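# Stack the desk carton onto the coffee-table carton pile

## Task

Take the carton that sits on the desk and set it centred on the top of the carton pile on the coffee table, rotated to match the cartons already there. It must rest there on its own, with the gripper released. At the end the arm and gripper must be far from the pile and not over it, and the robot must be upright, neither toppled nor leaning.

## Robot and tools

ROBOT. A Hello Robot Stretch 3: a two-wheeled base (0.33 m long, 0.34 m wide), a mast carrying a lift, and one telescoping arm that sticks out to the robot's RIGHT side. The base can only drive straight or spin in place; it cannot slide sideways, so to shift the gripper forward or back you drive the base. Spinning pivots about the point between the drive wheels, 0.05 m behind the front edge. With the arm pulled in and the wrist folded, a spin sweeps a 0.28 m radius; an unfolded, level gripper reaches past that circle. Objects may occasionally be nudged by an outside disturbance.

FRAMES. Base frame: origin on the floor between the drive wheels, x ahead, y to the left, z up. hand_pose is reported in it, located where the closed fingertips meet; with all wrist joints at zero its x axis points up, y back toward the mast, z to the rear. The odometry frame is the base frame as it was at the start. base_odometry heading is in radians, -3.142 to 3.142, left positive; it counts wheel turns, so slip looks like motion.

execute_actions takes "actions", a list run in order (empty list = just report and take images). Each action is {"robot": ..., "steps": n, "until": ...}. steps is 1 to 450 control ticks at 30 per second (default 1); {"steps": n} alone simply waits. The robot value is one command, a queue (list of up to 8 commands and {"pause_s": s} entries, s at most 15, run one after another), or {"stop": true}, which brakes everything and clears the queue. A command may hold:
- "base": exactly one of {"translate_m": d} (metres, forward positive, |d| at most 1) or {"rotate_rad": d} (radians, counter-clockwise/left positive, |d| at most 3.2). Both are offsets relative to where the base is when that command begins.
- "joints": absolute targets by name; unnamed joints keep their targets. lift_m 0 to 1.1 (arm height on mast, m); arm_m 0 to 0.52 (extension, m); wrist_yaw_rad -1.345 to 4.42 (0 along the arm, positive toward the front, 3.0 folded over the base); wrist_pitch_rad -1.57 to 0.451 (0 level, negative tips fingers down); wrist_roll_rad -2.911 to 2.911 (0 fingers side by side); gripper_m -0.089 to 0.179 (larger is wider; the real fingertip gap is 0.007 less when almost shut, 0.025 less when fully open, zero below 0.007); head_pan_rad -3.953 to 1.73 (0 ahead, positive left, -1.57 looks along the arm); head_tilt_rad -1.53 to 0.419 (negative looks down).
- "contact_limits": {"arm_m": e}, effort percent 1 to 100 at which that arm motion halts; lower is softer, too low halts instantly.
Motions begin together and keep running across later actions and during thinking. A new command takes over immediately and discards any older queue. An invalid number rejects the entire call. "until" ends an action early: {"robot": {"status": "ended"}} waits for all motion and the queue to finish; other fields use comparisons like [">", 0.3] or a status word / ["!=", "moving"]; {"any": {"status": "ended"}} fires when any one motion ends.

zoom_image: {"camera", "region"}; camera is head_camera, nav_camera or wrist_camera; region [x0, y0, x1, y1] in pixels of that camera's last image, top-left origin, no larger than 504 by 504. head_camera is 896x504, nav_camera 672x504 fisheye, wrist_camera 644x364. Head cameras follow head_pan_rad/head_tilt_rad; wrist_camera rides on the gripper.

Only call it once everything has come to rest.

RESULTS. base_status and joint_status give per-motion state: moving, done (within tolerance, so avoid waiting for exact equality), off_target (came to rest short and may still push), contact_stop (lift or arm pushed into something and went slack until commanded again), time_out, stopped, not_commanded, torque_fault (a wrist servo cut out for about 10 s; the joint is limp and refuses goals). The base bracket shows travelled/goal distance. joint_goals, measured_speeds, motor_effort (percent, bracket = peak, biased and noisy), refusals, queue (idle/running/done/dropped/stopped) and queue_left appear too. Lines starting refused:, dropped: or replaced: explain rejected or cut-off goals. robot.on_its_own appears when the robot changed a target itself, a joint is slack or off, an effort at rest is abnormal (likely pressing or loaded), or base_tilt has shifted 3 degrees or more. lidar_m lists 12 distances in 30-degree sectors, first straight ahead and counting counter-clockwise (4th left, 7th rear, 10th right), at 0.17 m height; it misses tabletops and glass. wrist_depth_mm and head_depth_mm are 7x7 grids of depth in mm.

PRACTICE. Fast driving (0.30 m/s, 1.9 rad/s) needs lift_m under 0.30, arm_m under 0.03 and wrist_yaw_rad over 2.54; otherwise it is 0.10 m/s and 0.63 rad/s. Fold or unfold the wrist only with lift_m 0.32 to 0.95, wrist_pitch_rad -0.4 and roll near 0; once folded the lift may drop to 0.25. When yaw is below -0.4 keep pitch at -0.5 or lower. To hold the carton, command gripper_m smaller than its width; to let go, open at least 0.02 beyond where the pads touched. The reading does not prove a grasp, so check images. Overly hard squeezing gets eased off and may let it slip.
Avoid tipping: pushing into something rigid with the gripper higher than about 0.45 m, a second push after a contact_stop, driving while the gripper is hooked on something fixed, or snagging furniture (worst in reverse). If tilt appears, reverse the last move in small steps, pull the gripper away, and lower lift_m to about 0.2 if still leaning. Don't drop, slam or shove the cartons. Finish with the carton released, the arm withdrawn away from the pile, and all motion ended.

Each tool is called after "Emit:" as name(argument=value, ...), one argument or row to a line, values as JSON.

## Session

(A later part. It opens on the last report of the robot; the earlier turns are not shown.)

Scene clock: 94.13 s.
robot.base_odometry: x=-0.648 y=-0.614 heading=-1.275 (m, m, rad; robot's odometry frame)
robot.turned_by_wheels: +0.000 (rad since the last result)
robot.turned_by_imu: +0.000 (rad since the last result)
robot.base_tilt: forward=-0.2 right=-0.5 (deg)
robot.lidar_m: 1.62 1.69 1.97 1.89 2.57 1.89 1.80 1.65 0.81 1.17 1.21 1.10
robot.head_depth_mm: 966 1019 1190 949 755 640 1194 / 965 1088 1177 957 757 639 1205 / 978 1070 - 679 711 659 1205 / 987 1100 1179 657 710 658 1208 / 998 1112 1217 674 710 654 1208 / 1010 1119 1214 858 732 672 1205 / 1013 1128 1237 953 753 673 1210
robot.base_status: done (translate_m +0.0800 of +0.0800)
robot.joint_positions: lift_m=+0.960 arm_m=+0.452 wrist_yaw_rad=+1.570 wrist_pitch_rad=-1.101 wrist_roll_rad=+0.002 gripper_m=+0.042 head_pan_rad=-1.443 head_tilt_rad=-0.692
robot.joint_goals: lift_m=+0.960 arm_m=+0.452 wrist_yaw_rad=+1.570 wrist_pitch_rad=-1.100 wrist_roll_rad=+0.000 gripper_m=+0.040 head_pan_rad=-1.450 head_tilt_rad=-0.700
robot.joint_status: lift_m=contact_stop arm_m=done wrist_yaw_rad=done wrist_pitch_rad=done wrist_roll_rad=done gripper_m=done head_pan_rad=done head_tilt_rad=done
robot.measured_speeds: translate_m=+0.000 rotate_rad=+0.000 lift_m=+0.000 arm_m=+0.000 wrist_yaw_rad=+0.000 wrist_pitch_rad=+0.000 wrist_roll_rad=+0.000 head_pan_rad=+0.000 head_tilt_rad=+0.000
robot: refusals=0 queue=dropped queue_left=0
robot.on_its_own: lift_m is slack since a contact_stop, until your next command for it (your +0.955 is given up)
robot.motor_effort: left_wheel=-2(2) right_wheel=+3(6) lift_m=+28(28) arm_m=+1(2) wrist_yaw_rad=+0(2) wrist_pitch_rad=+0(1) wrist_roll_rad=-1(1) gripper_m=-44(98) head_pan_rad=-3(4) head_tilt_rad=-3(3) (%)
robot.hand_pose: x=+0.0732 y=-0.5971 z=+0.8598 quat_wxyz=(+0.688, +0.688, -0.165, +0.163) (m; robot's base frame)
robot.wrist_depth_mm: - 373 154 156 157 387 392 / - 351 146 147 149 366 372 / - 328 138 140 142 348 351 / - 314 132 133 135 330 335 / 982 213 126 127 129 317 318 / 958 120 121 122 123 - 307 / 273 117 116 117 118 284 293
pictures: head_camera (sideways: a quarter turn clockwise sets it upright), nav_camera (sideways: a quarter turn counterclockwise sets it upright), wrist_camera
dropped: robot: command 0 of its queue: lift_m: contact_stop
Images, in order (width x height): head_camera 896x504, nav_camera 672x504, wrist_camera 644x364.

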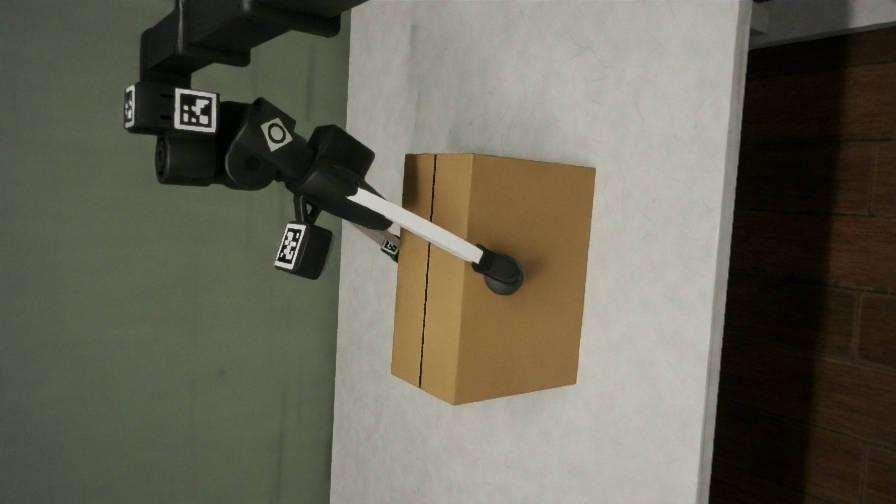

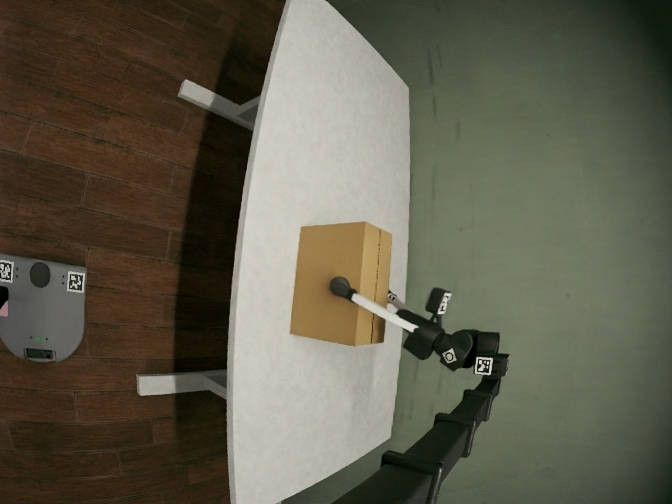

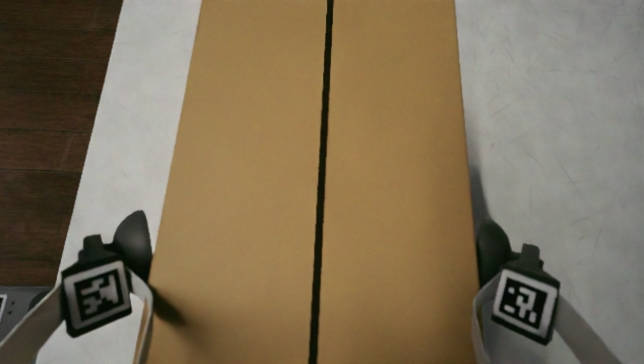

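Emit:
execute_actions(
  actions=[
    {"robot":{"joints":{"lift_m":1.07}},"steps":25},
    {"robot":{"joints":{"arm_m":0.1},"base":{"rotate_rad":1.82}},"steps":450,"until":{"robot":{"base_status":"done"}}},
  ],
)

Emit:
execute_actions(
  actions=[
    {"robot":{"base":{"translate_m":1.0}},"steps":450,"until":{"robot":{"translate_m":[">",0.64]}}},
    {"robot":[{"base":{"translate_m":1.0}},{"base":{"rotate_rad":0.69}}],"steps":450,"until":{"robot":{"status":"ended"}}},
  ],
)

Scene clock: 112.87 s.
robot.base_odometry: x=-0.648 y=-0.614 heading=+0.545 (m, m, rad; robot's odometry frame)
robot.turned_by_wheels: +1.820 (rad since the last result)
robot.turned_by_imu: +1.801 (rad since the last result)
robot.base_tilt: forward=-0.2 right=-0.5 (deg)
robot.lidar_m: 1.89 2.11 1.80 1.81 1.35 0.80 1.17 1.10 1.62 1.68 2.22 1.97
robot.head_depth_mm: - - - 2004 1707 1425 1213 / - - - - 1603 323 1136 / 1641 1694 1955 - 351 308 308 / 1762 1938 2205 - - 297 315 / 1818 2039 2291 - 368 316 341 / 1882 2124 2408 2097 374 309 318 / 1955 2226 2530 2172 374 310 344
robot.base_status: done (rotate_rad +1.8199 of +1.8200)
robot.joint_positions: lift_m=+1.070 arm_m=+0.100 wrist_yaw_rad=+1.570 wrist_pitch_rad=-1.110 wrist_roll_rad=+0.003 gripper_m=+0.107 head_pan_rad=-1.443 head_tilt_rad=-0.692
robot.joint_goals: lift_m=+1.070 arm_m=+0.100 wrist_yaw_rad=+1.570 wrist_pitch_rad=-1.100 wrist_roll_rad=+0.000 gripper_m=+0.106 head_pan_rad=-1.450 head_tilt_rad=-0.700
robot.joint_status: lift_m=done arm_m=done wrist_yaw_rad=done wrist_pitch_rad=done wrist_roll_rad=done gripper_m=done head_pan_rad=done head_tilt_rad=done
robot.measured_speeds: translate_m=+0.000 rotate_rad=+0.000 lift_m=+0.000 arm_m=+0.000 wrist_yaw_rad=+0.000 wrist_pitch_rad=+0.000 wrist_roll_rad=+0.000 head_pan_rad=+0.000 head_tilt_rad=+0.000
robot: refusals=0 queue=done queue_left=0
robot.on_its_own: gripper_m is held at +0.106, not at your +0.040, by its stall guard, which is not easing now
robot.motor_effort: left_wheel=-1(7) right_wheel=+0(7) lift_m=+32(34) arm_m=-3(4) wrist_yaw_rad=+0(0) wrist_pitch_rad=+4(4) wrist_roll_rad=-1(1) gripper_m=-18(45) head_pan_rad=-3(3) head_tilt_rad=-3(3) (%)
robot.hand_pose: x=+0.0710 y=-0.2455 z=+0.9684 quat_wxyz=(+0.689, +0.688, -0.162, +0.160) (m; robot's base frame)
robot.wrist_depth_mm: - - 157 158 160 - - / - - 148 149 151 - - / - - 140 142 143 - - / - - 134 135 137 - - / - 129 128 129 131 - - / - 122 122 124 125 - - / - 118 117 118 120 - -
pictures: head_camera (sideways: a quarter turn clockwise sets it upright), nav_camera (sideways: a quarter turn counterclockwise sets it upright), wrist_camera
Images, in order (width x height): head_camera 896x504, nav_camera 672x504, wrist_camera 644x364.

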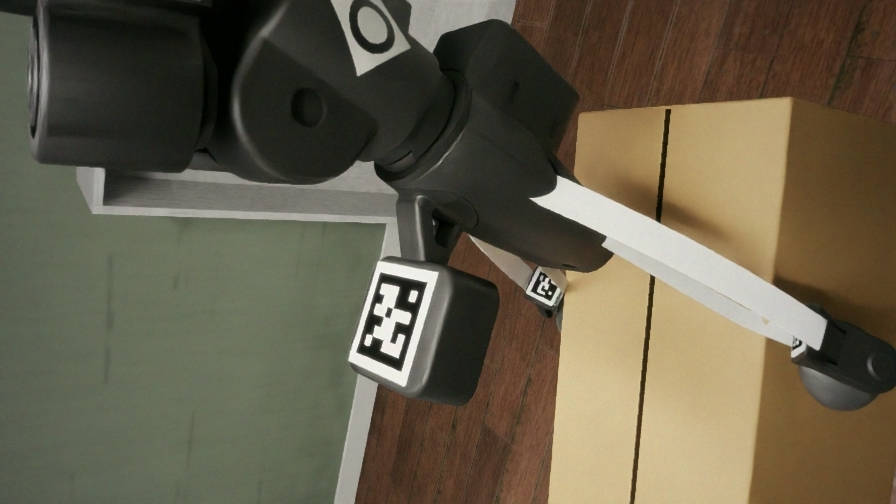

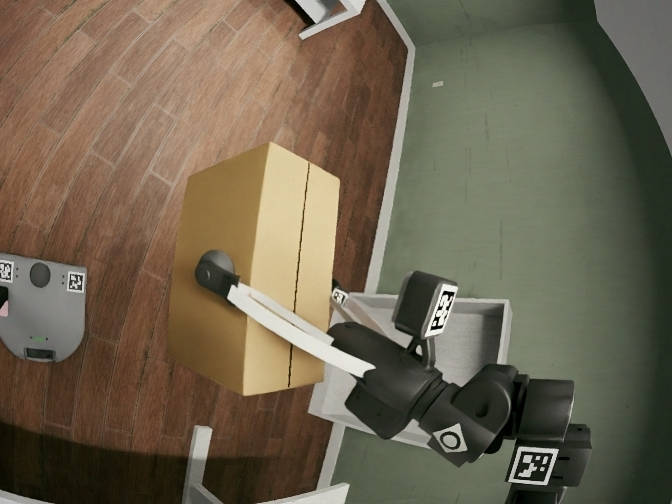

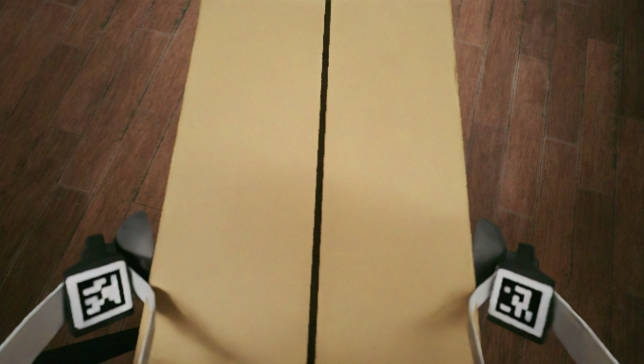

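Scene clock: 132.23 s.
robot.base_odometry: x=+0.755 y=+0.237 heading=+1.235 (m, m, rad; robot's odometry frame)
robot.turned_by_wheels: +0.690 (rad since the last result)
robot.turned_by_imu: +0.677 (rad since the last result)
robot.base_tilt: forward=-0.2 right=-0.3 (deg)
robot.lidar_m: 1.50 1.40 1.42 1.78 2.31 2.62 2.31 2.35 1.05 0.33 0.81 2.03
robot.head_depth_mm: - - - 1417 1114 946 1207 / - - - - 1022 323 1122 / 2086 2345 2597 - 351 308 308 / 1991 2211 2476 - - 297 315 / 1889 2087 2305 - 368 317 341 / 1771 1962 2164 2088 373 309 318 / 1701 1855 2045 2164 373 310 344
robot.base_status: done (rotate_rad +0.6899 of +0.6900)
robot.joint_positions: lift_m=+1.070 arm_m=+0.100 wrist_yaw_rad=+1.570 wrist_pitch_rad=-1.110 wrist_roll_rad=+0.003 gripper_m=+0.107 head_pan_rad=-1.443 head_tilt_rad=-0.692
robot.joint_goals: lift_m=+1.070 arm_m=+0.100 wrist_yaw_rad=+1.570 wrist_pitch_rad=-1.100 wrist_roll_rad=+0.000 gripper_m=+0.106 head_pan_rad=-1.450 head_tilt_rad=-0.700
robot.joint_status: lift_m=done arm_m=done wrist_yaw_rad=done wrist_pitch_rad=done wrist_roll_rad=done gripper_m=done head_pan_rad=done head_tilt_rad=done
robot.measured_speeds: translate_m=+0.000 rotate_rad=+0.000 lift_m=+0.000 arm_m=+0.000 wrist_yaw_rad=+0.000 wrist_pitch_rad=+0.000 wrist_roll_rad=+0.000 head_pan_rad=+0.000 head_tilt_rad=+0.000
robot: refusals=0 queue=done queue_left=0
robot.on_its_own: gripper_m is held at +0.106, not at your +0.040, by its stall guard, which is not easing now
robot.motor_effort: left_wheel=-1(5) right_wheel=+1(5) lift_m=+31(31) arm_m=-3(3) wrist_yaw_rad=+0(0) wrist_pitch_rad=+4(4) wrist_roll_rad=-1(1) gripper_m=-19(18) head_pan_rad=-3(4) head_tilt_rad=-3(3) (%)
robot.hand_pose: x=+0.0710 y=-0.2455 z=+0.9684 quat_wxyz=(+0.689, +0.688, -0.162, +0.160) (m; robot's base frame)
robot.wrist_depth_mm: - - 157 158 159 - - / - - 148 149 151 - - / - - 141 142 143 - - / - - 134 135 136 742 - / - 130 128 129 130 470 363 / - 122 122 123 125 - 352 / - 117 118 118 120 466 331
pictures: head_camera (sideways: a quarter turn clockwise sets it upright), nav_camera (sideways: a quarter turn counterclockwise sets it upright), wrist_camera
Images, in order (width x height): head_camera 896x504, nav_camera 672x504, wrist_camera 644x364.

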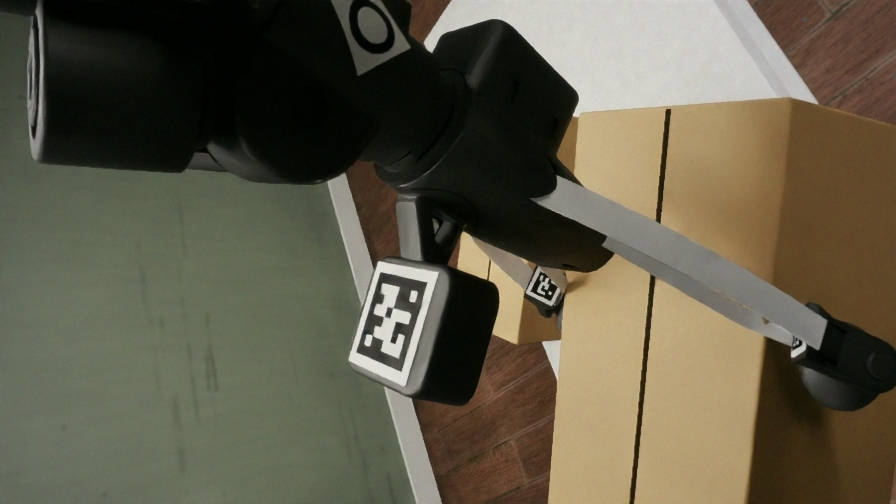

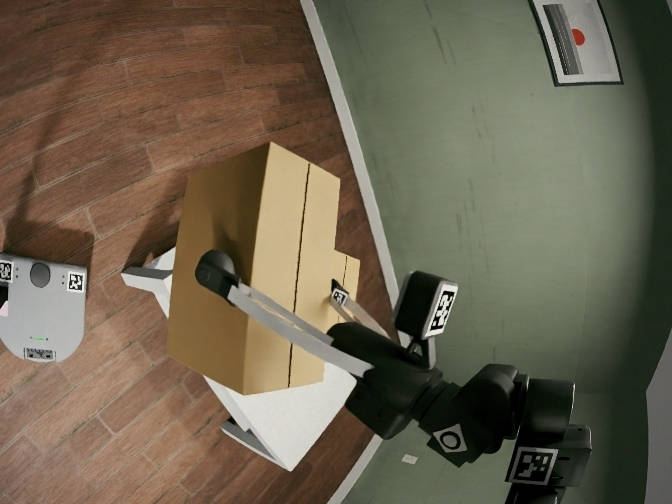

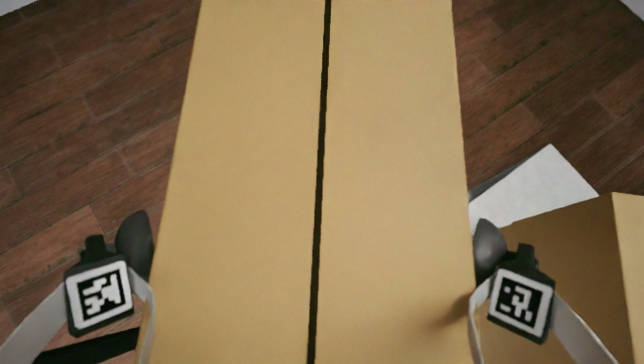

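Emit:
execute_actions(
  actions=[
    {"robot":{"base":{"translate_m":-0.05},"joints":{"arm_m":0.48,"lift_m":1.075}},"steps":450,"until":{"robot":{"status":"ended"}}},
  ],
)

Scene clock: 140.67 s.
robot.base_odometry: x=+0.739 y=+0.190 heading=+1.235 (m, m, rad; robot's odometry frame)
robot.turned_by_wheels: +0.000 (rad since the last result)
robot.turned_by_imu: +0.001 (rad since the last result)
robot.base_tilt: forward=-0.3 right=-0.4 (deg)
robot.lidar_m: 1.54 1.44 1.47 1.85 2.73 2.58 2.26 2.30 1.01 0.35 0.34 2.05
robot.head_depth_mm: 2472 2732 2863 1408 1119 967 1209 / - 2601 2853 1412 1116 922 1157 / 2098 - 632 644 721 873 1062 / 2007 2268 637 656 725 858 818 / 1914 2113 637 664 746 880 820 / 1822 1977 2128 1940 1048 998 1187 / 1722 1890 2070 2201 1714 1427 1204
robot.base_status: done (translate_m -0.0500 of -0.0500)
robot.joint_positions: lift_m=+1.075 arm_m=+0.480 wrist_yaw_rad=+1.570 wrist_pitch_rad=-1.110 wrist_roll_rad=+0.003 gripper_m=+0.107 head_pan_rad=-1.443 head_tilt_rad=-0.692
robot.joint_goals: lift_m=+1.075 arm_m=+0.480 wrist_yaw_rad=+1.570 wrist_pitch_rad=-1.100 wrist_roll_rad=+0.000 gripper_m=+0.106 head_pan_rad=-1.450 head_tilt_rad=-0.700
robot.joint_status: lift_m=done arm_m=done wrist_yaw_rad=done wrist_pitch_rad=done wrist_roll_rad=done gripper_m=done head_pan_rad=done head_tilt_rad=done
robot.measured_speeds: translate_m=+0.000 rotate_rad=+0.000 lift_m=+0.000 arm_m=+0.000 wrist_yaw_rad=+0.000 wrist_pitch_rad=+0.000 wrist_roll_rad=+0.000 head_pan_rad=+0.000 head_tilt_rad=+0.000
robot: refusals=0 queue=done queue_left=0
robot.on_its_own: gripper_m is held at +0.106, not at your +0.040, by its stall guard, which is not easing now
robot.motor_effort: left_wheel=-1(5) right_wheel=+0(2) lift_m=+31(32) arm_m=+2(2) wrist_yaw_rad=+0(0) wrist_pitch_rad=+4(4) wrist_roll_rad=-1(1) gripper_m=-19(19) head_pan_rad=-3(4) head_tilt_rad=-3(3) (%)
robot.hand_pose: x=+0.0710 y=-0.6250 z=+0.9734 quat_wxyz=(+0.689, +0.688, -0.162, +0.160) (m; robot's base frame)
robot.wrist_depth_mm: - - 157 158 160 - - / - - 148 150 152 - - / - - 141 142 144 - - / - - 134 135 137 - - / - 130 128 129 131 - - / - 122 122 124 125 - - / - 116 117 118 120 640 -
pictures: head_camera (sideways: a quarter turn clockwise sets it upright), nav_camera (sideways: a quarter turn counterclockwise sets it upright), wrist_camera
Images, in order (width x height): head_camera 896x504, nav_camera 672x504, wrist_camera 644x364.

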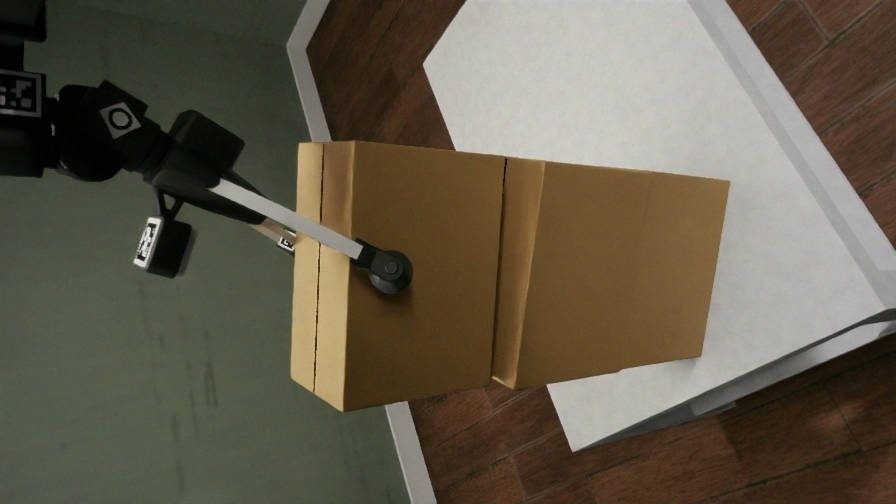

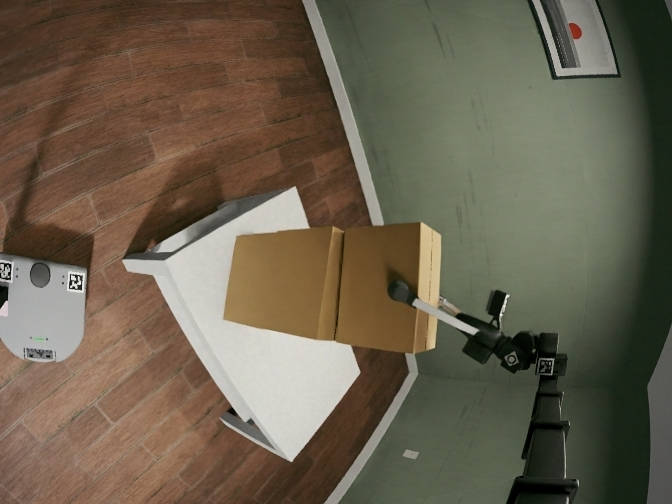

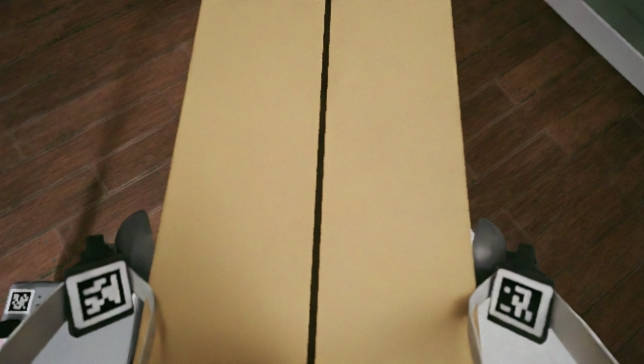

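Emit:
execute_actions(
  actions=[
    {"robot":{"joints":{"arm_m":0.452,"lift_m":1.062,"wrist_yaw_rad":1.487}},"steps":450,"until":{"robot":{"status":"ended"}}},
  ],
)

Emit:
zoom_image(
  camera="head_camera",
  region=[340,120,740,430],
)

Scene clock: 149.67 s.
robot.base_odometry: x=+0.739 y=+0.190 heading=+1.235 (m, m, rad; robot's odometry frame)
robot.turned_by_wheels: +0.000 (rad since the last result)
robot.turned_by_imu: +0.000 (rad since the last result)
robot.base_tilt: forward=-0.2 right=-0.5 (deg)
robot.lidar_m: 1.55 1.44 1.47 1.85 2.72 2.58 2.26 2.30 1.02 0.35 0.34 2.05
robot.head_depth_mm: 2506 2735 2887 1409 1112 976 1206 / - 2687 2796 1408 1111 921 1157 / 2103 2295 629 611 726 873 1066 / 2014 2245 663 632 723 855 818 / 1908 2125 664 645 747 876 819 / 1803 1985 2111 687 1052 993 1182 / 1714 1879 2068 2156 1723 1416 1204
robot.base_status: done (translate_m -0.0500 of -0.0500)
robot.joint_positions: lift_m=+1.062 arm_m=+0.452 wrist_yaw_rad=+1.490 wrist_pitch_rad=-1.110 wrist_roll_rad=+0.003 gripper_m=+0.107 head_pan_rad=-1.443 head_tilt_rad=-0.692
robot.joint_goals: lift_m=+1.062 arm_m=+0.452 wrist_yaw_rad=+1.487 wrist_pitch_rad=-1.100 wrist_roll_rad=+0.000 gripper_m=+0.106 head_pan_rad=-1.450 head_tilt_rad=-0.700
robot.joint_status: lift_m=done arm_m=done wrist_yaw_rad=done wrist_pitch_rad=done wrist_roll_rad=done gripper_m=done head_pan_rad=done head_tilt_rad=done
robot.measured_speeds: translate_m=+0.000 rotate_rad=+0.000 lift_m=+0.000 arm_m=+0.000 wrist_yaw_rad=+0.000 wrist_pitch_rad=+0.000 wrist_roll_rad=+0.000 head_pan_rad=+0.000 head_tilt_rad=+0.000
robot: refusals=0 queue=done queue_left=0
robot.on_its_own: gripper_m is held at +0.106, not at your +0.040, by its stall guard, which is not easing now
robot.motor_effort: left_wheel=-1(1) right_wheel=+0(0) lift_m=+25(34) arm_m=-3(3) wrist_yaw_rad=-2(2) wrist_pitch_rad=+4(4) wrist_roll_rad=-1(1) gripper_m=-19(18) head_pan_rad=-3(4) head_tilt_rad=-3(3) (%)
robot.hand_pose: x=+0.0707 y=-0.6049 z=+0.9606 quat_wxyz=(+0.694, +0.681, -0.190, +0.133) (m; robot's base frame)
robot.wrist_depth_mm: - - 157 158 161 - - / - - 148 150 152 - - / - - 141 142 144 - - / - - 134 135 137 - - / - 129 128 129 131 - - / - 122 122 123 125 - - / - 116 117 118 119 638 -
pictures: head_camera (sideways: a quarter turn clockwise sets it upright), nav_camera (sideways: a quarter turn counterclockwise sets it upright), wrist_camera
Images, in order (width x height): head_camera 896x504, nav_camera 672x504, wrist_camera 644x364.

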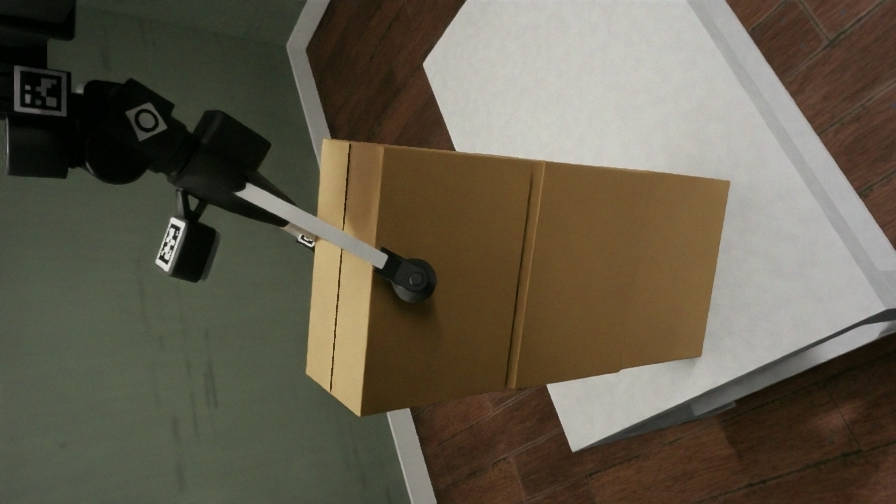

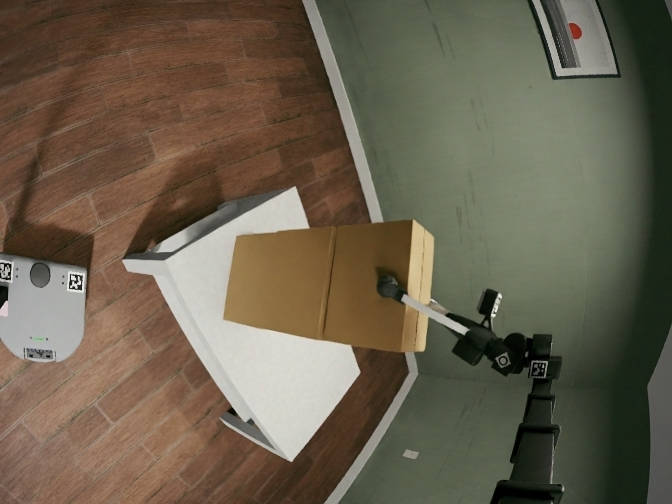

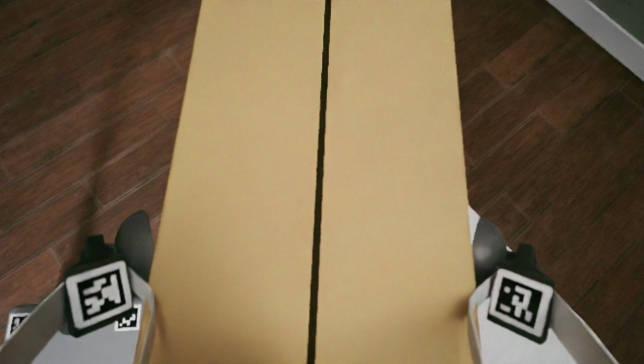

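Region (340, 120, 740, 430) of head_camera's 896x504 image, scaled by 1.260, with more detail than that image has; it fills the top 391 rows of this view, and the rest is white.

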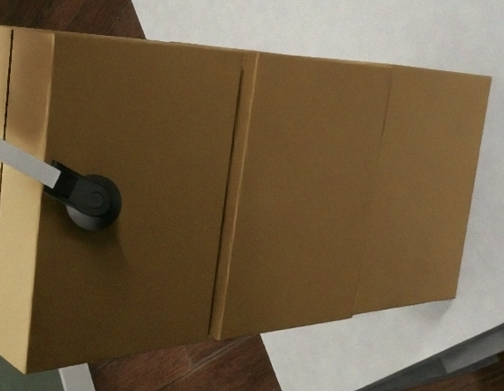

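Emit:
execute_actions(
  actions=[
    {"robot":[{"joints":{"arm_m":0.448,"wrist_yaw_rad":1.475}},{"joints":{"lift_m":1.045}}],"steps":450,"until":{"robot":{"status":"ended"}}},
  ],
)

Emit:
zoom_image(
  camera="head_camera",
  region=[400,130,680,410],
)

Scene clock: 154.77 s.
robot.base_odometry: x=+0.739 y=+0.190 heading=+1.235 (m, m, rad; robot's odometry frame)
robot.turned_by_wheels: +0.000 (rad since the last result)
robot.turned_by_imu: -0.006 (rad since the last result)
robot.base_tilt: forward=-0.1 right=-0.5 (deg)
robot.lidar_m: 1.55 1.44 1.46 1.83 2.72 2.57 2.26 2.30 1.02 0.35 0.34 2.05
robot.head_depth_mm: 2533 2709 2864 1412 1122 998 1208 / - 2669 2806 1416 1116 922 1188 / 2105 - 650 617 735 880 1062 / 2032 2263 2369 627 727 860 818 / 1910 2134 680 643 744 879 822 / 1807 2016 2138 673 1057 992 1180 / 1710 1875 2095 2176 1709 1421 1205
robot.base_status: done (translate_m -0.0500 of -0.0500)
robot.joint_positions: lift_m=+1.049 arm_m=+0.448 wrist_yaw_rad=+1.478 wrist_pitch_rad=-1.088 wrist_roll_rad=+0.002 gripper_m=+0.107 head_pan_rad=-1.443 head_tilt_rad=-0.692
robot.joint_goals: lift_m=+1.049 arm_m=+0.448 wrist_yaw_rad=+1.475 wrist_pitch_rad=-1.100 wrist_roll_rad=+0.000 gripper_m=+0.106 head_pan_rad=-1.450 head_tilt_rad=-0.700
robot.joint_status: lift_m=contact_stop arm_m=done wrist_yaw_rad=done wrist_pitch_rad=done wrist_roll_rad=done gripper_m=done head_pan_rad=done head_tilt_rad=done
robot.measured_speeds: translate_m=+0.000 rotate_rad=-0.002 lift_m=+0.007 arm_m=+0.000 wrist_yaw_rad=+0.000 wrist_pitch_rad=+0.288 wrist_roll_rad=-0.024 head_pan_rad=+0.000 head_tilt_rad=+0.000
robot: refusals=0 queue=dropped queue_left=0
robot.on_its_own: gripper_m is held at +0.106, not at your +0.040, by its stall guard, which is not easing now; lift_m is slack since a contact_stop, until your next command for it
robot.motor_effort: left_wheel=-4(6) right_wheel=+5(7) lift_m=+17(25) arm_m=-3(5) wrist_yaw_rad=-2(3) wrist_pitch_rad=-15(15) wrist_roll_rad=+0(1) gripper_m=-18(20) head_pan_rad=-3(4) head_tilt_rad=-3(3) (%)
robot.hand_pose: x=+0.0758 y=-0.6024 z=+0.9495 quat_wxyz=(+0.694, +0.678, -0.201, +0.136) (m; robot's base frame)
robot.wrist_depth_mm: - - 158 159 162 - - / - - 149 150 153 - - / - - 141 142 144 - - / - - 134 135 137 - - / - 129 127 129 131 - - / - 121 122 123 125 - - / - 116 117 118 119 627 -
pictures: head_camera (sideways: a quarter turn clockwise sets it upright), nav_camera (sideways: a quarter turn counterclockwise sets it upright), wrist_camera
Images, in order (width x height): head_camera 896x504, nav_camera 672x504, wrist_camera 644x364.

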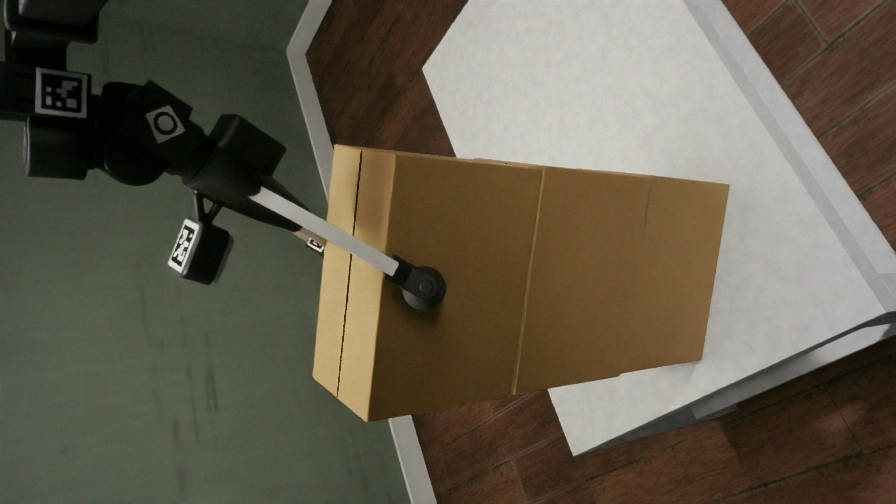

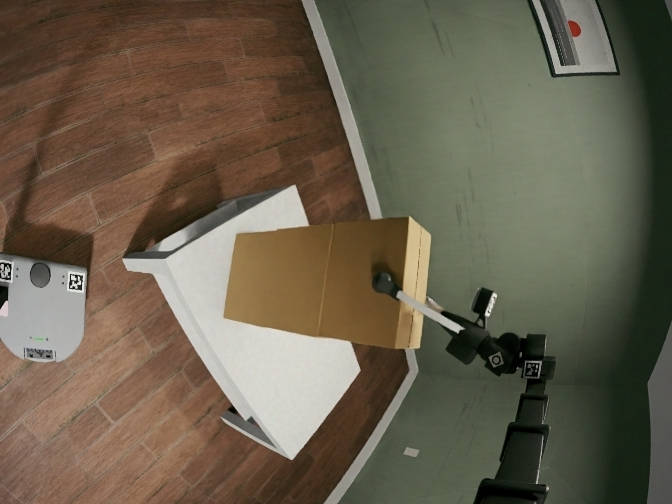

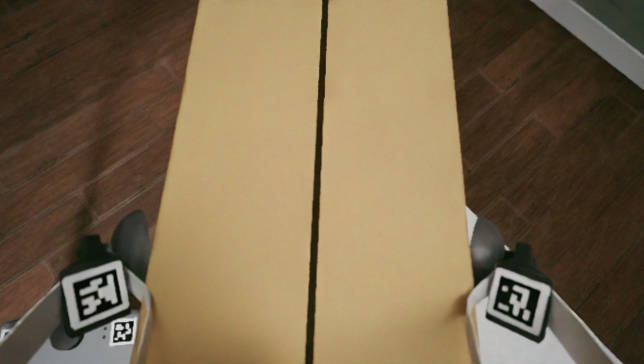

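Region (400, 130, 680, 410) of head_camera's 896x504 image, scaled by 1.800, with more detail than that image has.

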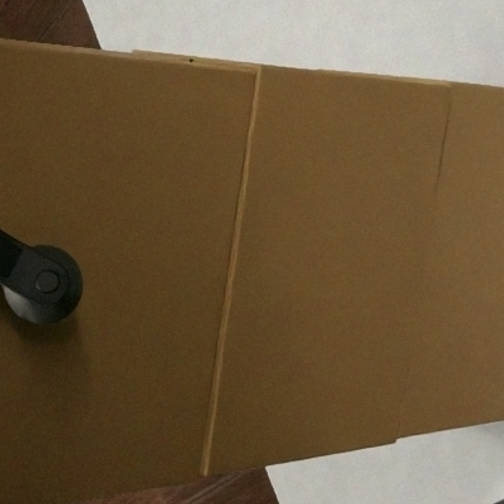

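Within a few mm. Release, lift, pitch up to clear, retract.

Emit:
execute_actions(
  actions=[
    {"robot":[{"joints":{"gripper_m":0.175}},{"joints":{"lift_m":1.098}},{"joints":{"wrist_pitch_rad":-0.6}},{"joints":{"arm_m":0.03}}],"steps":450,"until":{"robot":{"status":"ended"}}},
  ],
)

Scene clock: 165.47 s.
robot.base_odometry: x=+0.739 y=+0.190 heading=+1.235 (m, m, rad; robot's odometry frame)
robot.turned_by_wheels: +0.000 (rad since the last result)
robot.turned_by_imu: +0.000 (rad since the last result)
robot.base_tilt: forward=-0.1 right=-0.5 (deg)
robot.lidar_m: 1.55 1.44 1.47 1.82 2.72 2.58 2.26 2.30 1.02 0.35 0.34 2.05
robot.head_depth_mm: - - - - 1110 992 1203 / - - - - 1081 920 1181 / 2129 2393 2537 - - 880 1072 / 2051 2271 2422 - - 861 823 / 1909 2109 2230 - - 880 822 / 1812 1974 - - - 979 1182 / 1716 1853 - - 1774 1347 1201
robot.base_status: done (translate_m -0.0500 of -0.0500)
robot.joint_positions: lift_m=+1.098 arm_m=+0.030 wrist_yaw_rad=+1.477 wrist_pitch_rad=-0.619 wrist_roll_rad=+0.001 gripper_m=+0.175 head_pan_rad=-1.443 head_tilt_rad=-0.692
robot.joint_goals: lift_m=+1.098 arm_m=+0.030 wrist_yaw_rad=+1.475 wrist_pitch_rad=-0.600 wrist_roll_rad=+0.000 gripper_m=+0.175 head_pan_rad=-1.450 head_tilt_rad=-0.700
robot.joint_status: lift_m=done arm_m=done wrist_yaw_rad=done wrist_pitch_rad=done wrist_roll_rad=done gripper_m=done head_pan_rad=done head_tilt_rad=done
robot.measured_speeds: translate_m=+0.000 rotate_rad=+0.000 lift_m=+0.000 arm_m=+0.000 wrist_yaw_rad=+0.000 wrist_pitch_rad=+0.000 wrist_roll_rad=+0.000 head_pan_rad=+0.000 head_tilt_rad=+0.000
robot: refusals=0 queue=done queue_left=0
robot.motor_effort: left_wheel=+0(6) right_wheel=-1(13) lift_m=+31(32) arm_m=-3(4) wrist_yaw_rad=-2(2) wrist_pitch_rad=+8(13) wrist_roll_rad=+0(0) gripper_m=+1(82) head_pan_rad=-4(4) head_tilt_rad=-3(3) (%)
robot.hand_pose: x=+0.1725 y=-0.1935 z=+1.0683 quat_wxyz=(+0.643, +0.613, -0.353, +0.294) (m; robot's base frame)
robot.wrist_depth_mm: - - - - - - - / - - - - - - - / - - - - - - - / - - - - - - - / - - - - - - - / - - - - - - - / - - - - - 780 412
pictures: head_camera (sideways: a quarter turn clockwise sets it upright), nav_camera (sideways: a quarter turn counterclockwise sets it upright), wrist_camera
Images, in order (width x height): head_camera 896x504, nav_camera 672x504, wrist_camera 644x364.

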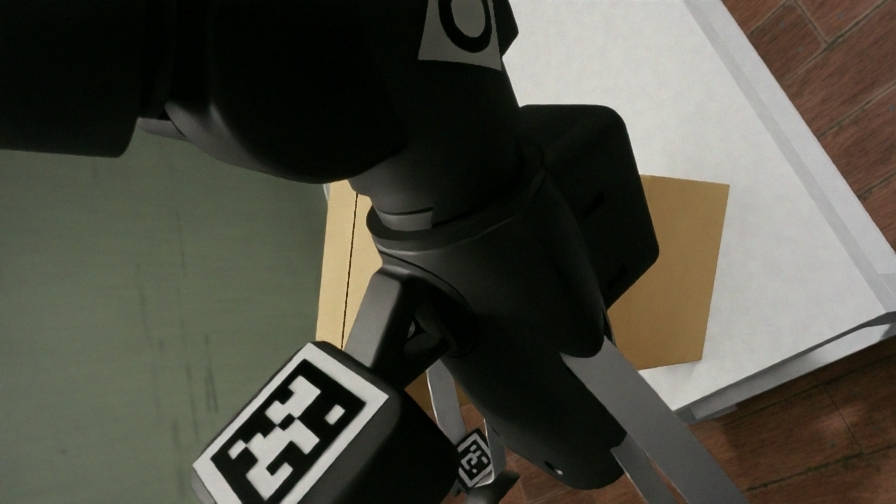

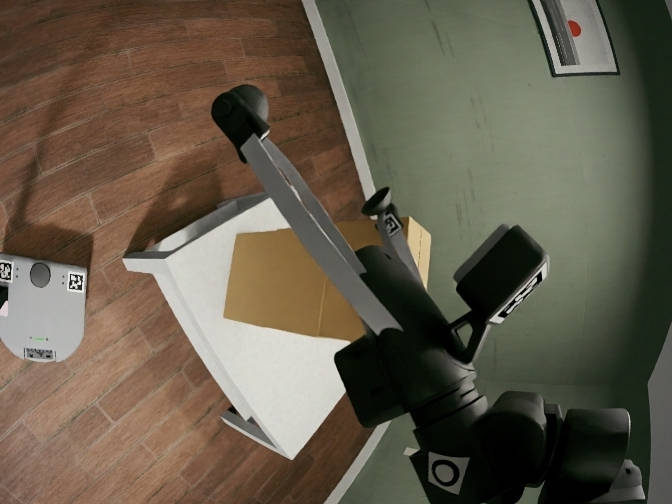

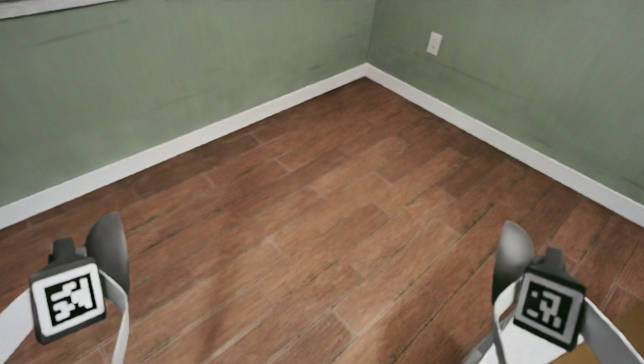

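Emit:
execute_actions(
  actions=[
    {"robot":{"joints":{"lift_m":0.9,"arm_m":0.0,"wrist_yaw_rad":1.9,"gripper_m":0.05}},"steps":450,"until":{"robot":{"status":"ended"}}},
  ],
)

Scene clock: 169.97 s.
robot.base_odometry: x=+0.739 y=+0.190 heading=+1.235 (m, m, rad; robot's odometry frame)
robot.turned_by_wheels: +0.000 (rad since the last result)
robot.turned_by_imu: +0.000 (rad since the last result)
robot.base_tilt: forward=-0.3 right=-0.4 (deg)
robot.lidar_m: 1.55 1.44 1.46 1.82 2.73 2.58 2.25 2.30 1.01 0.35 0.34 2.05
robot.head_depth_mm: 2438 2739 2863 1413 1112 - - / 2286 2580 2803 1413 1117 - - / 2138 2400 2582 615 736 - - / 2019 2257 2411 623 720 858 803 / 1890 2124 680 639 745 879 819 / 1817 1986 2124 675 1051 998 1217 / 1714 1884 2091 2174 1715 1414 1223
robot.base_status: done (translate_m -0.0500 of -0.0500)
robot.joint_positions: lift_m=+0.900 arm_m=+0.001 wrist_yaw_rad=+1.897 wrist_pitch_rad=-0.618 wrist_roll_rad=+0.001 gripper_m=+0.050 head_pan_rad=-1.443 head_tilt_rad=-0.692
robot.joint_goals: lift_m=+0.900 arm_m=+0.000 wrist_yaw_rad=+1.900 wrist_pitch_rad=-0.600 wrist_roll_rad=+0.000 gripper_m=+0.050 head_pan_rad=-1.450 head_tilt_rad=-0.700
robot.joint_status: lift_m=done arm_m=done wrist_yaw_rad=done wrist_pitch_rad=done wrist_roll_rad=done gripper_m=done head_pan_rad=done head_tilt_rad=done
robot.measured_speeds: translate_m=+0.000 rotate_rad=+0.000 lift_m=+0.000 arm_m=+0.000 wrist_yaw_rad=+0.000 wrist_pitch_rad=+0.000 wrist_roll_rad=+0.000 head_pan_rad=+0.000 head_tilt_rad=+0.000
robot: refusals=0 queue=done queue_left=0
robot.motor_effort: left_wheel=+0(1) right_wheel=+0(1) lift_m=+25(30) arm_m=-3(3) wrist_yaw_rad=+2(2) wrist_pitch_rad=+8(8) wrist_roll_rad=+0(0) gripper_m=+0(86) head_pan_rad=-4(3) head_tilt_rad=-3(3) (%)
robot.hand_pose: x=+0.1633 y=-0.0840 z=+0.8708 quat_wxyz=(+0.568, +0.673, -0.218, +0.422) (m; robot's base frame)
robot.wrist_depth_mm: - - - - - - - / - - - - - - - / - - - - - - - / - - - - - - - / - - - - - - - / - - - - - - - / 931 963 963 - - - -
pictures: head_camera (sideways: a quarter turn clockwise sets it upright), nav_camera (sideways: a quarter turn counterclockwise sets it upright), wrist_camera
Images, in order (width x height): head_camera 896x504, nav_camera 672x504, wrist_camera 644x364.

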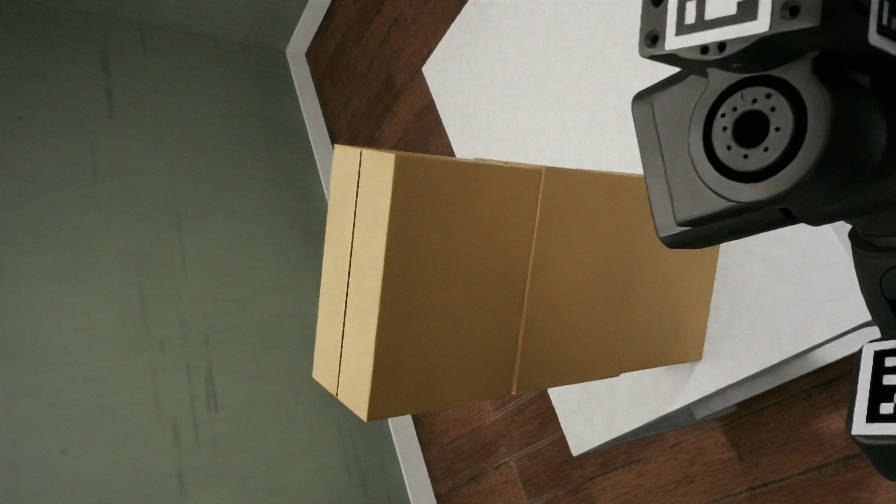

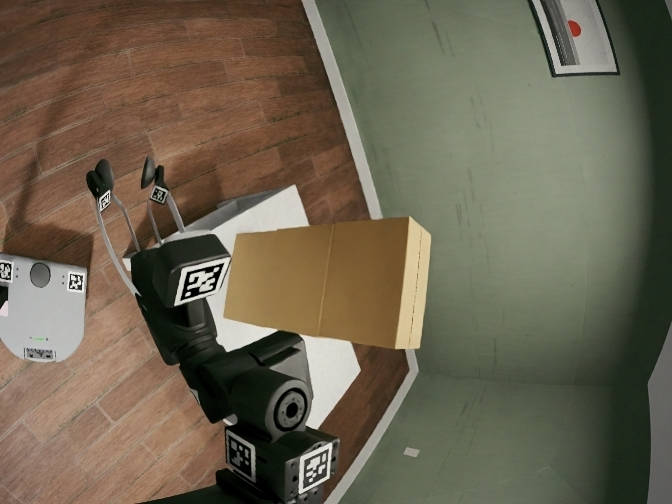

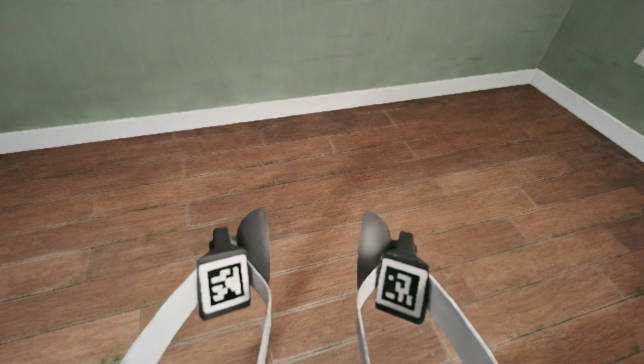

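Emit:
finished_scene(
  scene=1,
)

The scene is finished: the task was done.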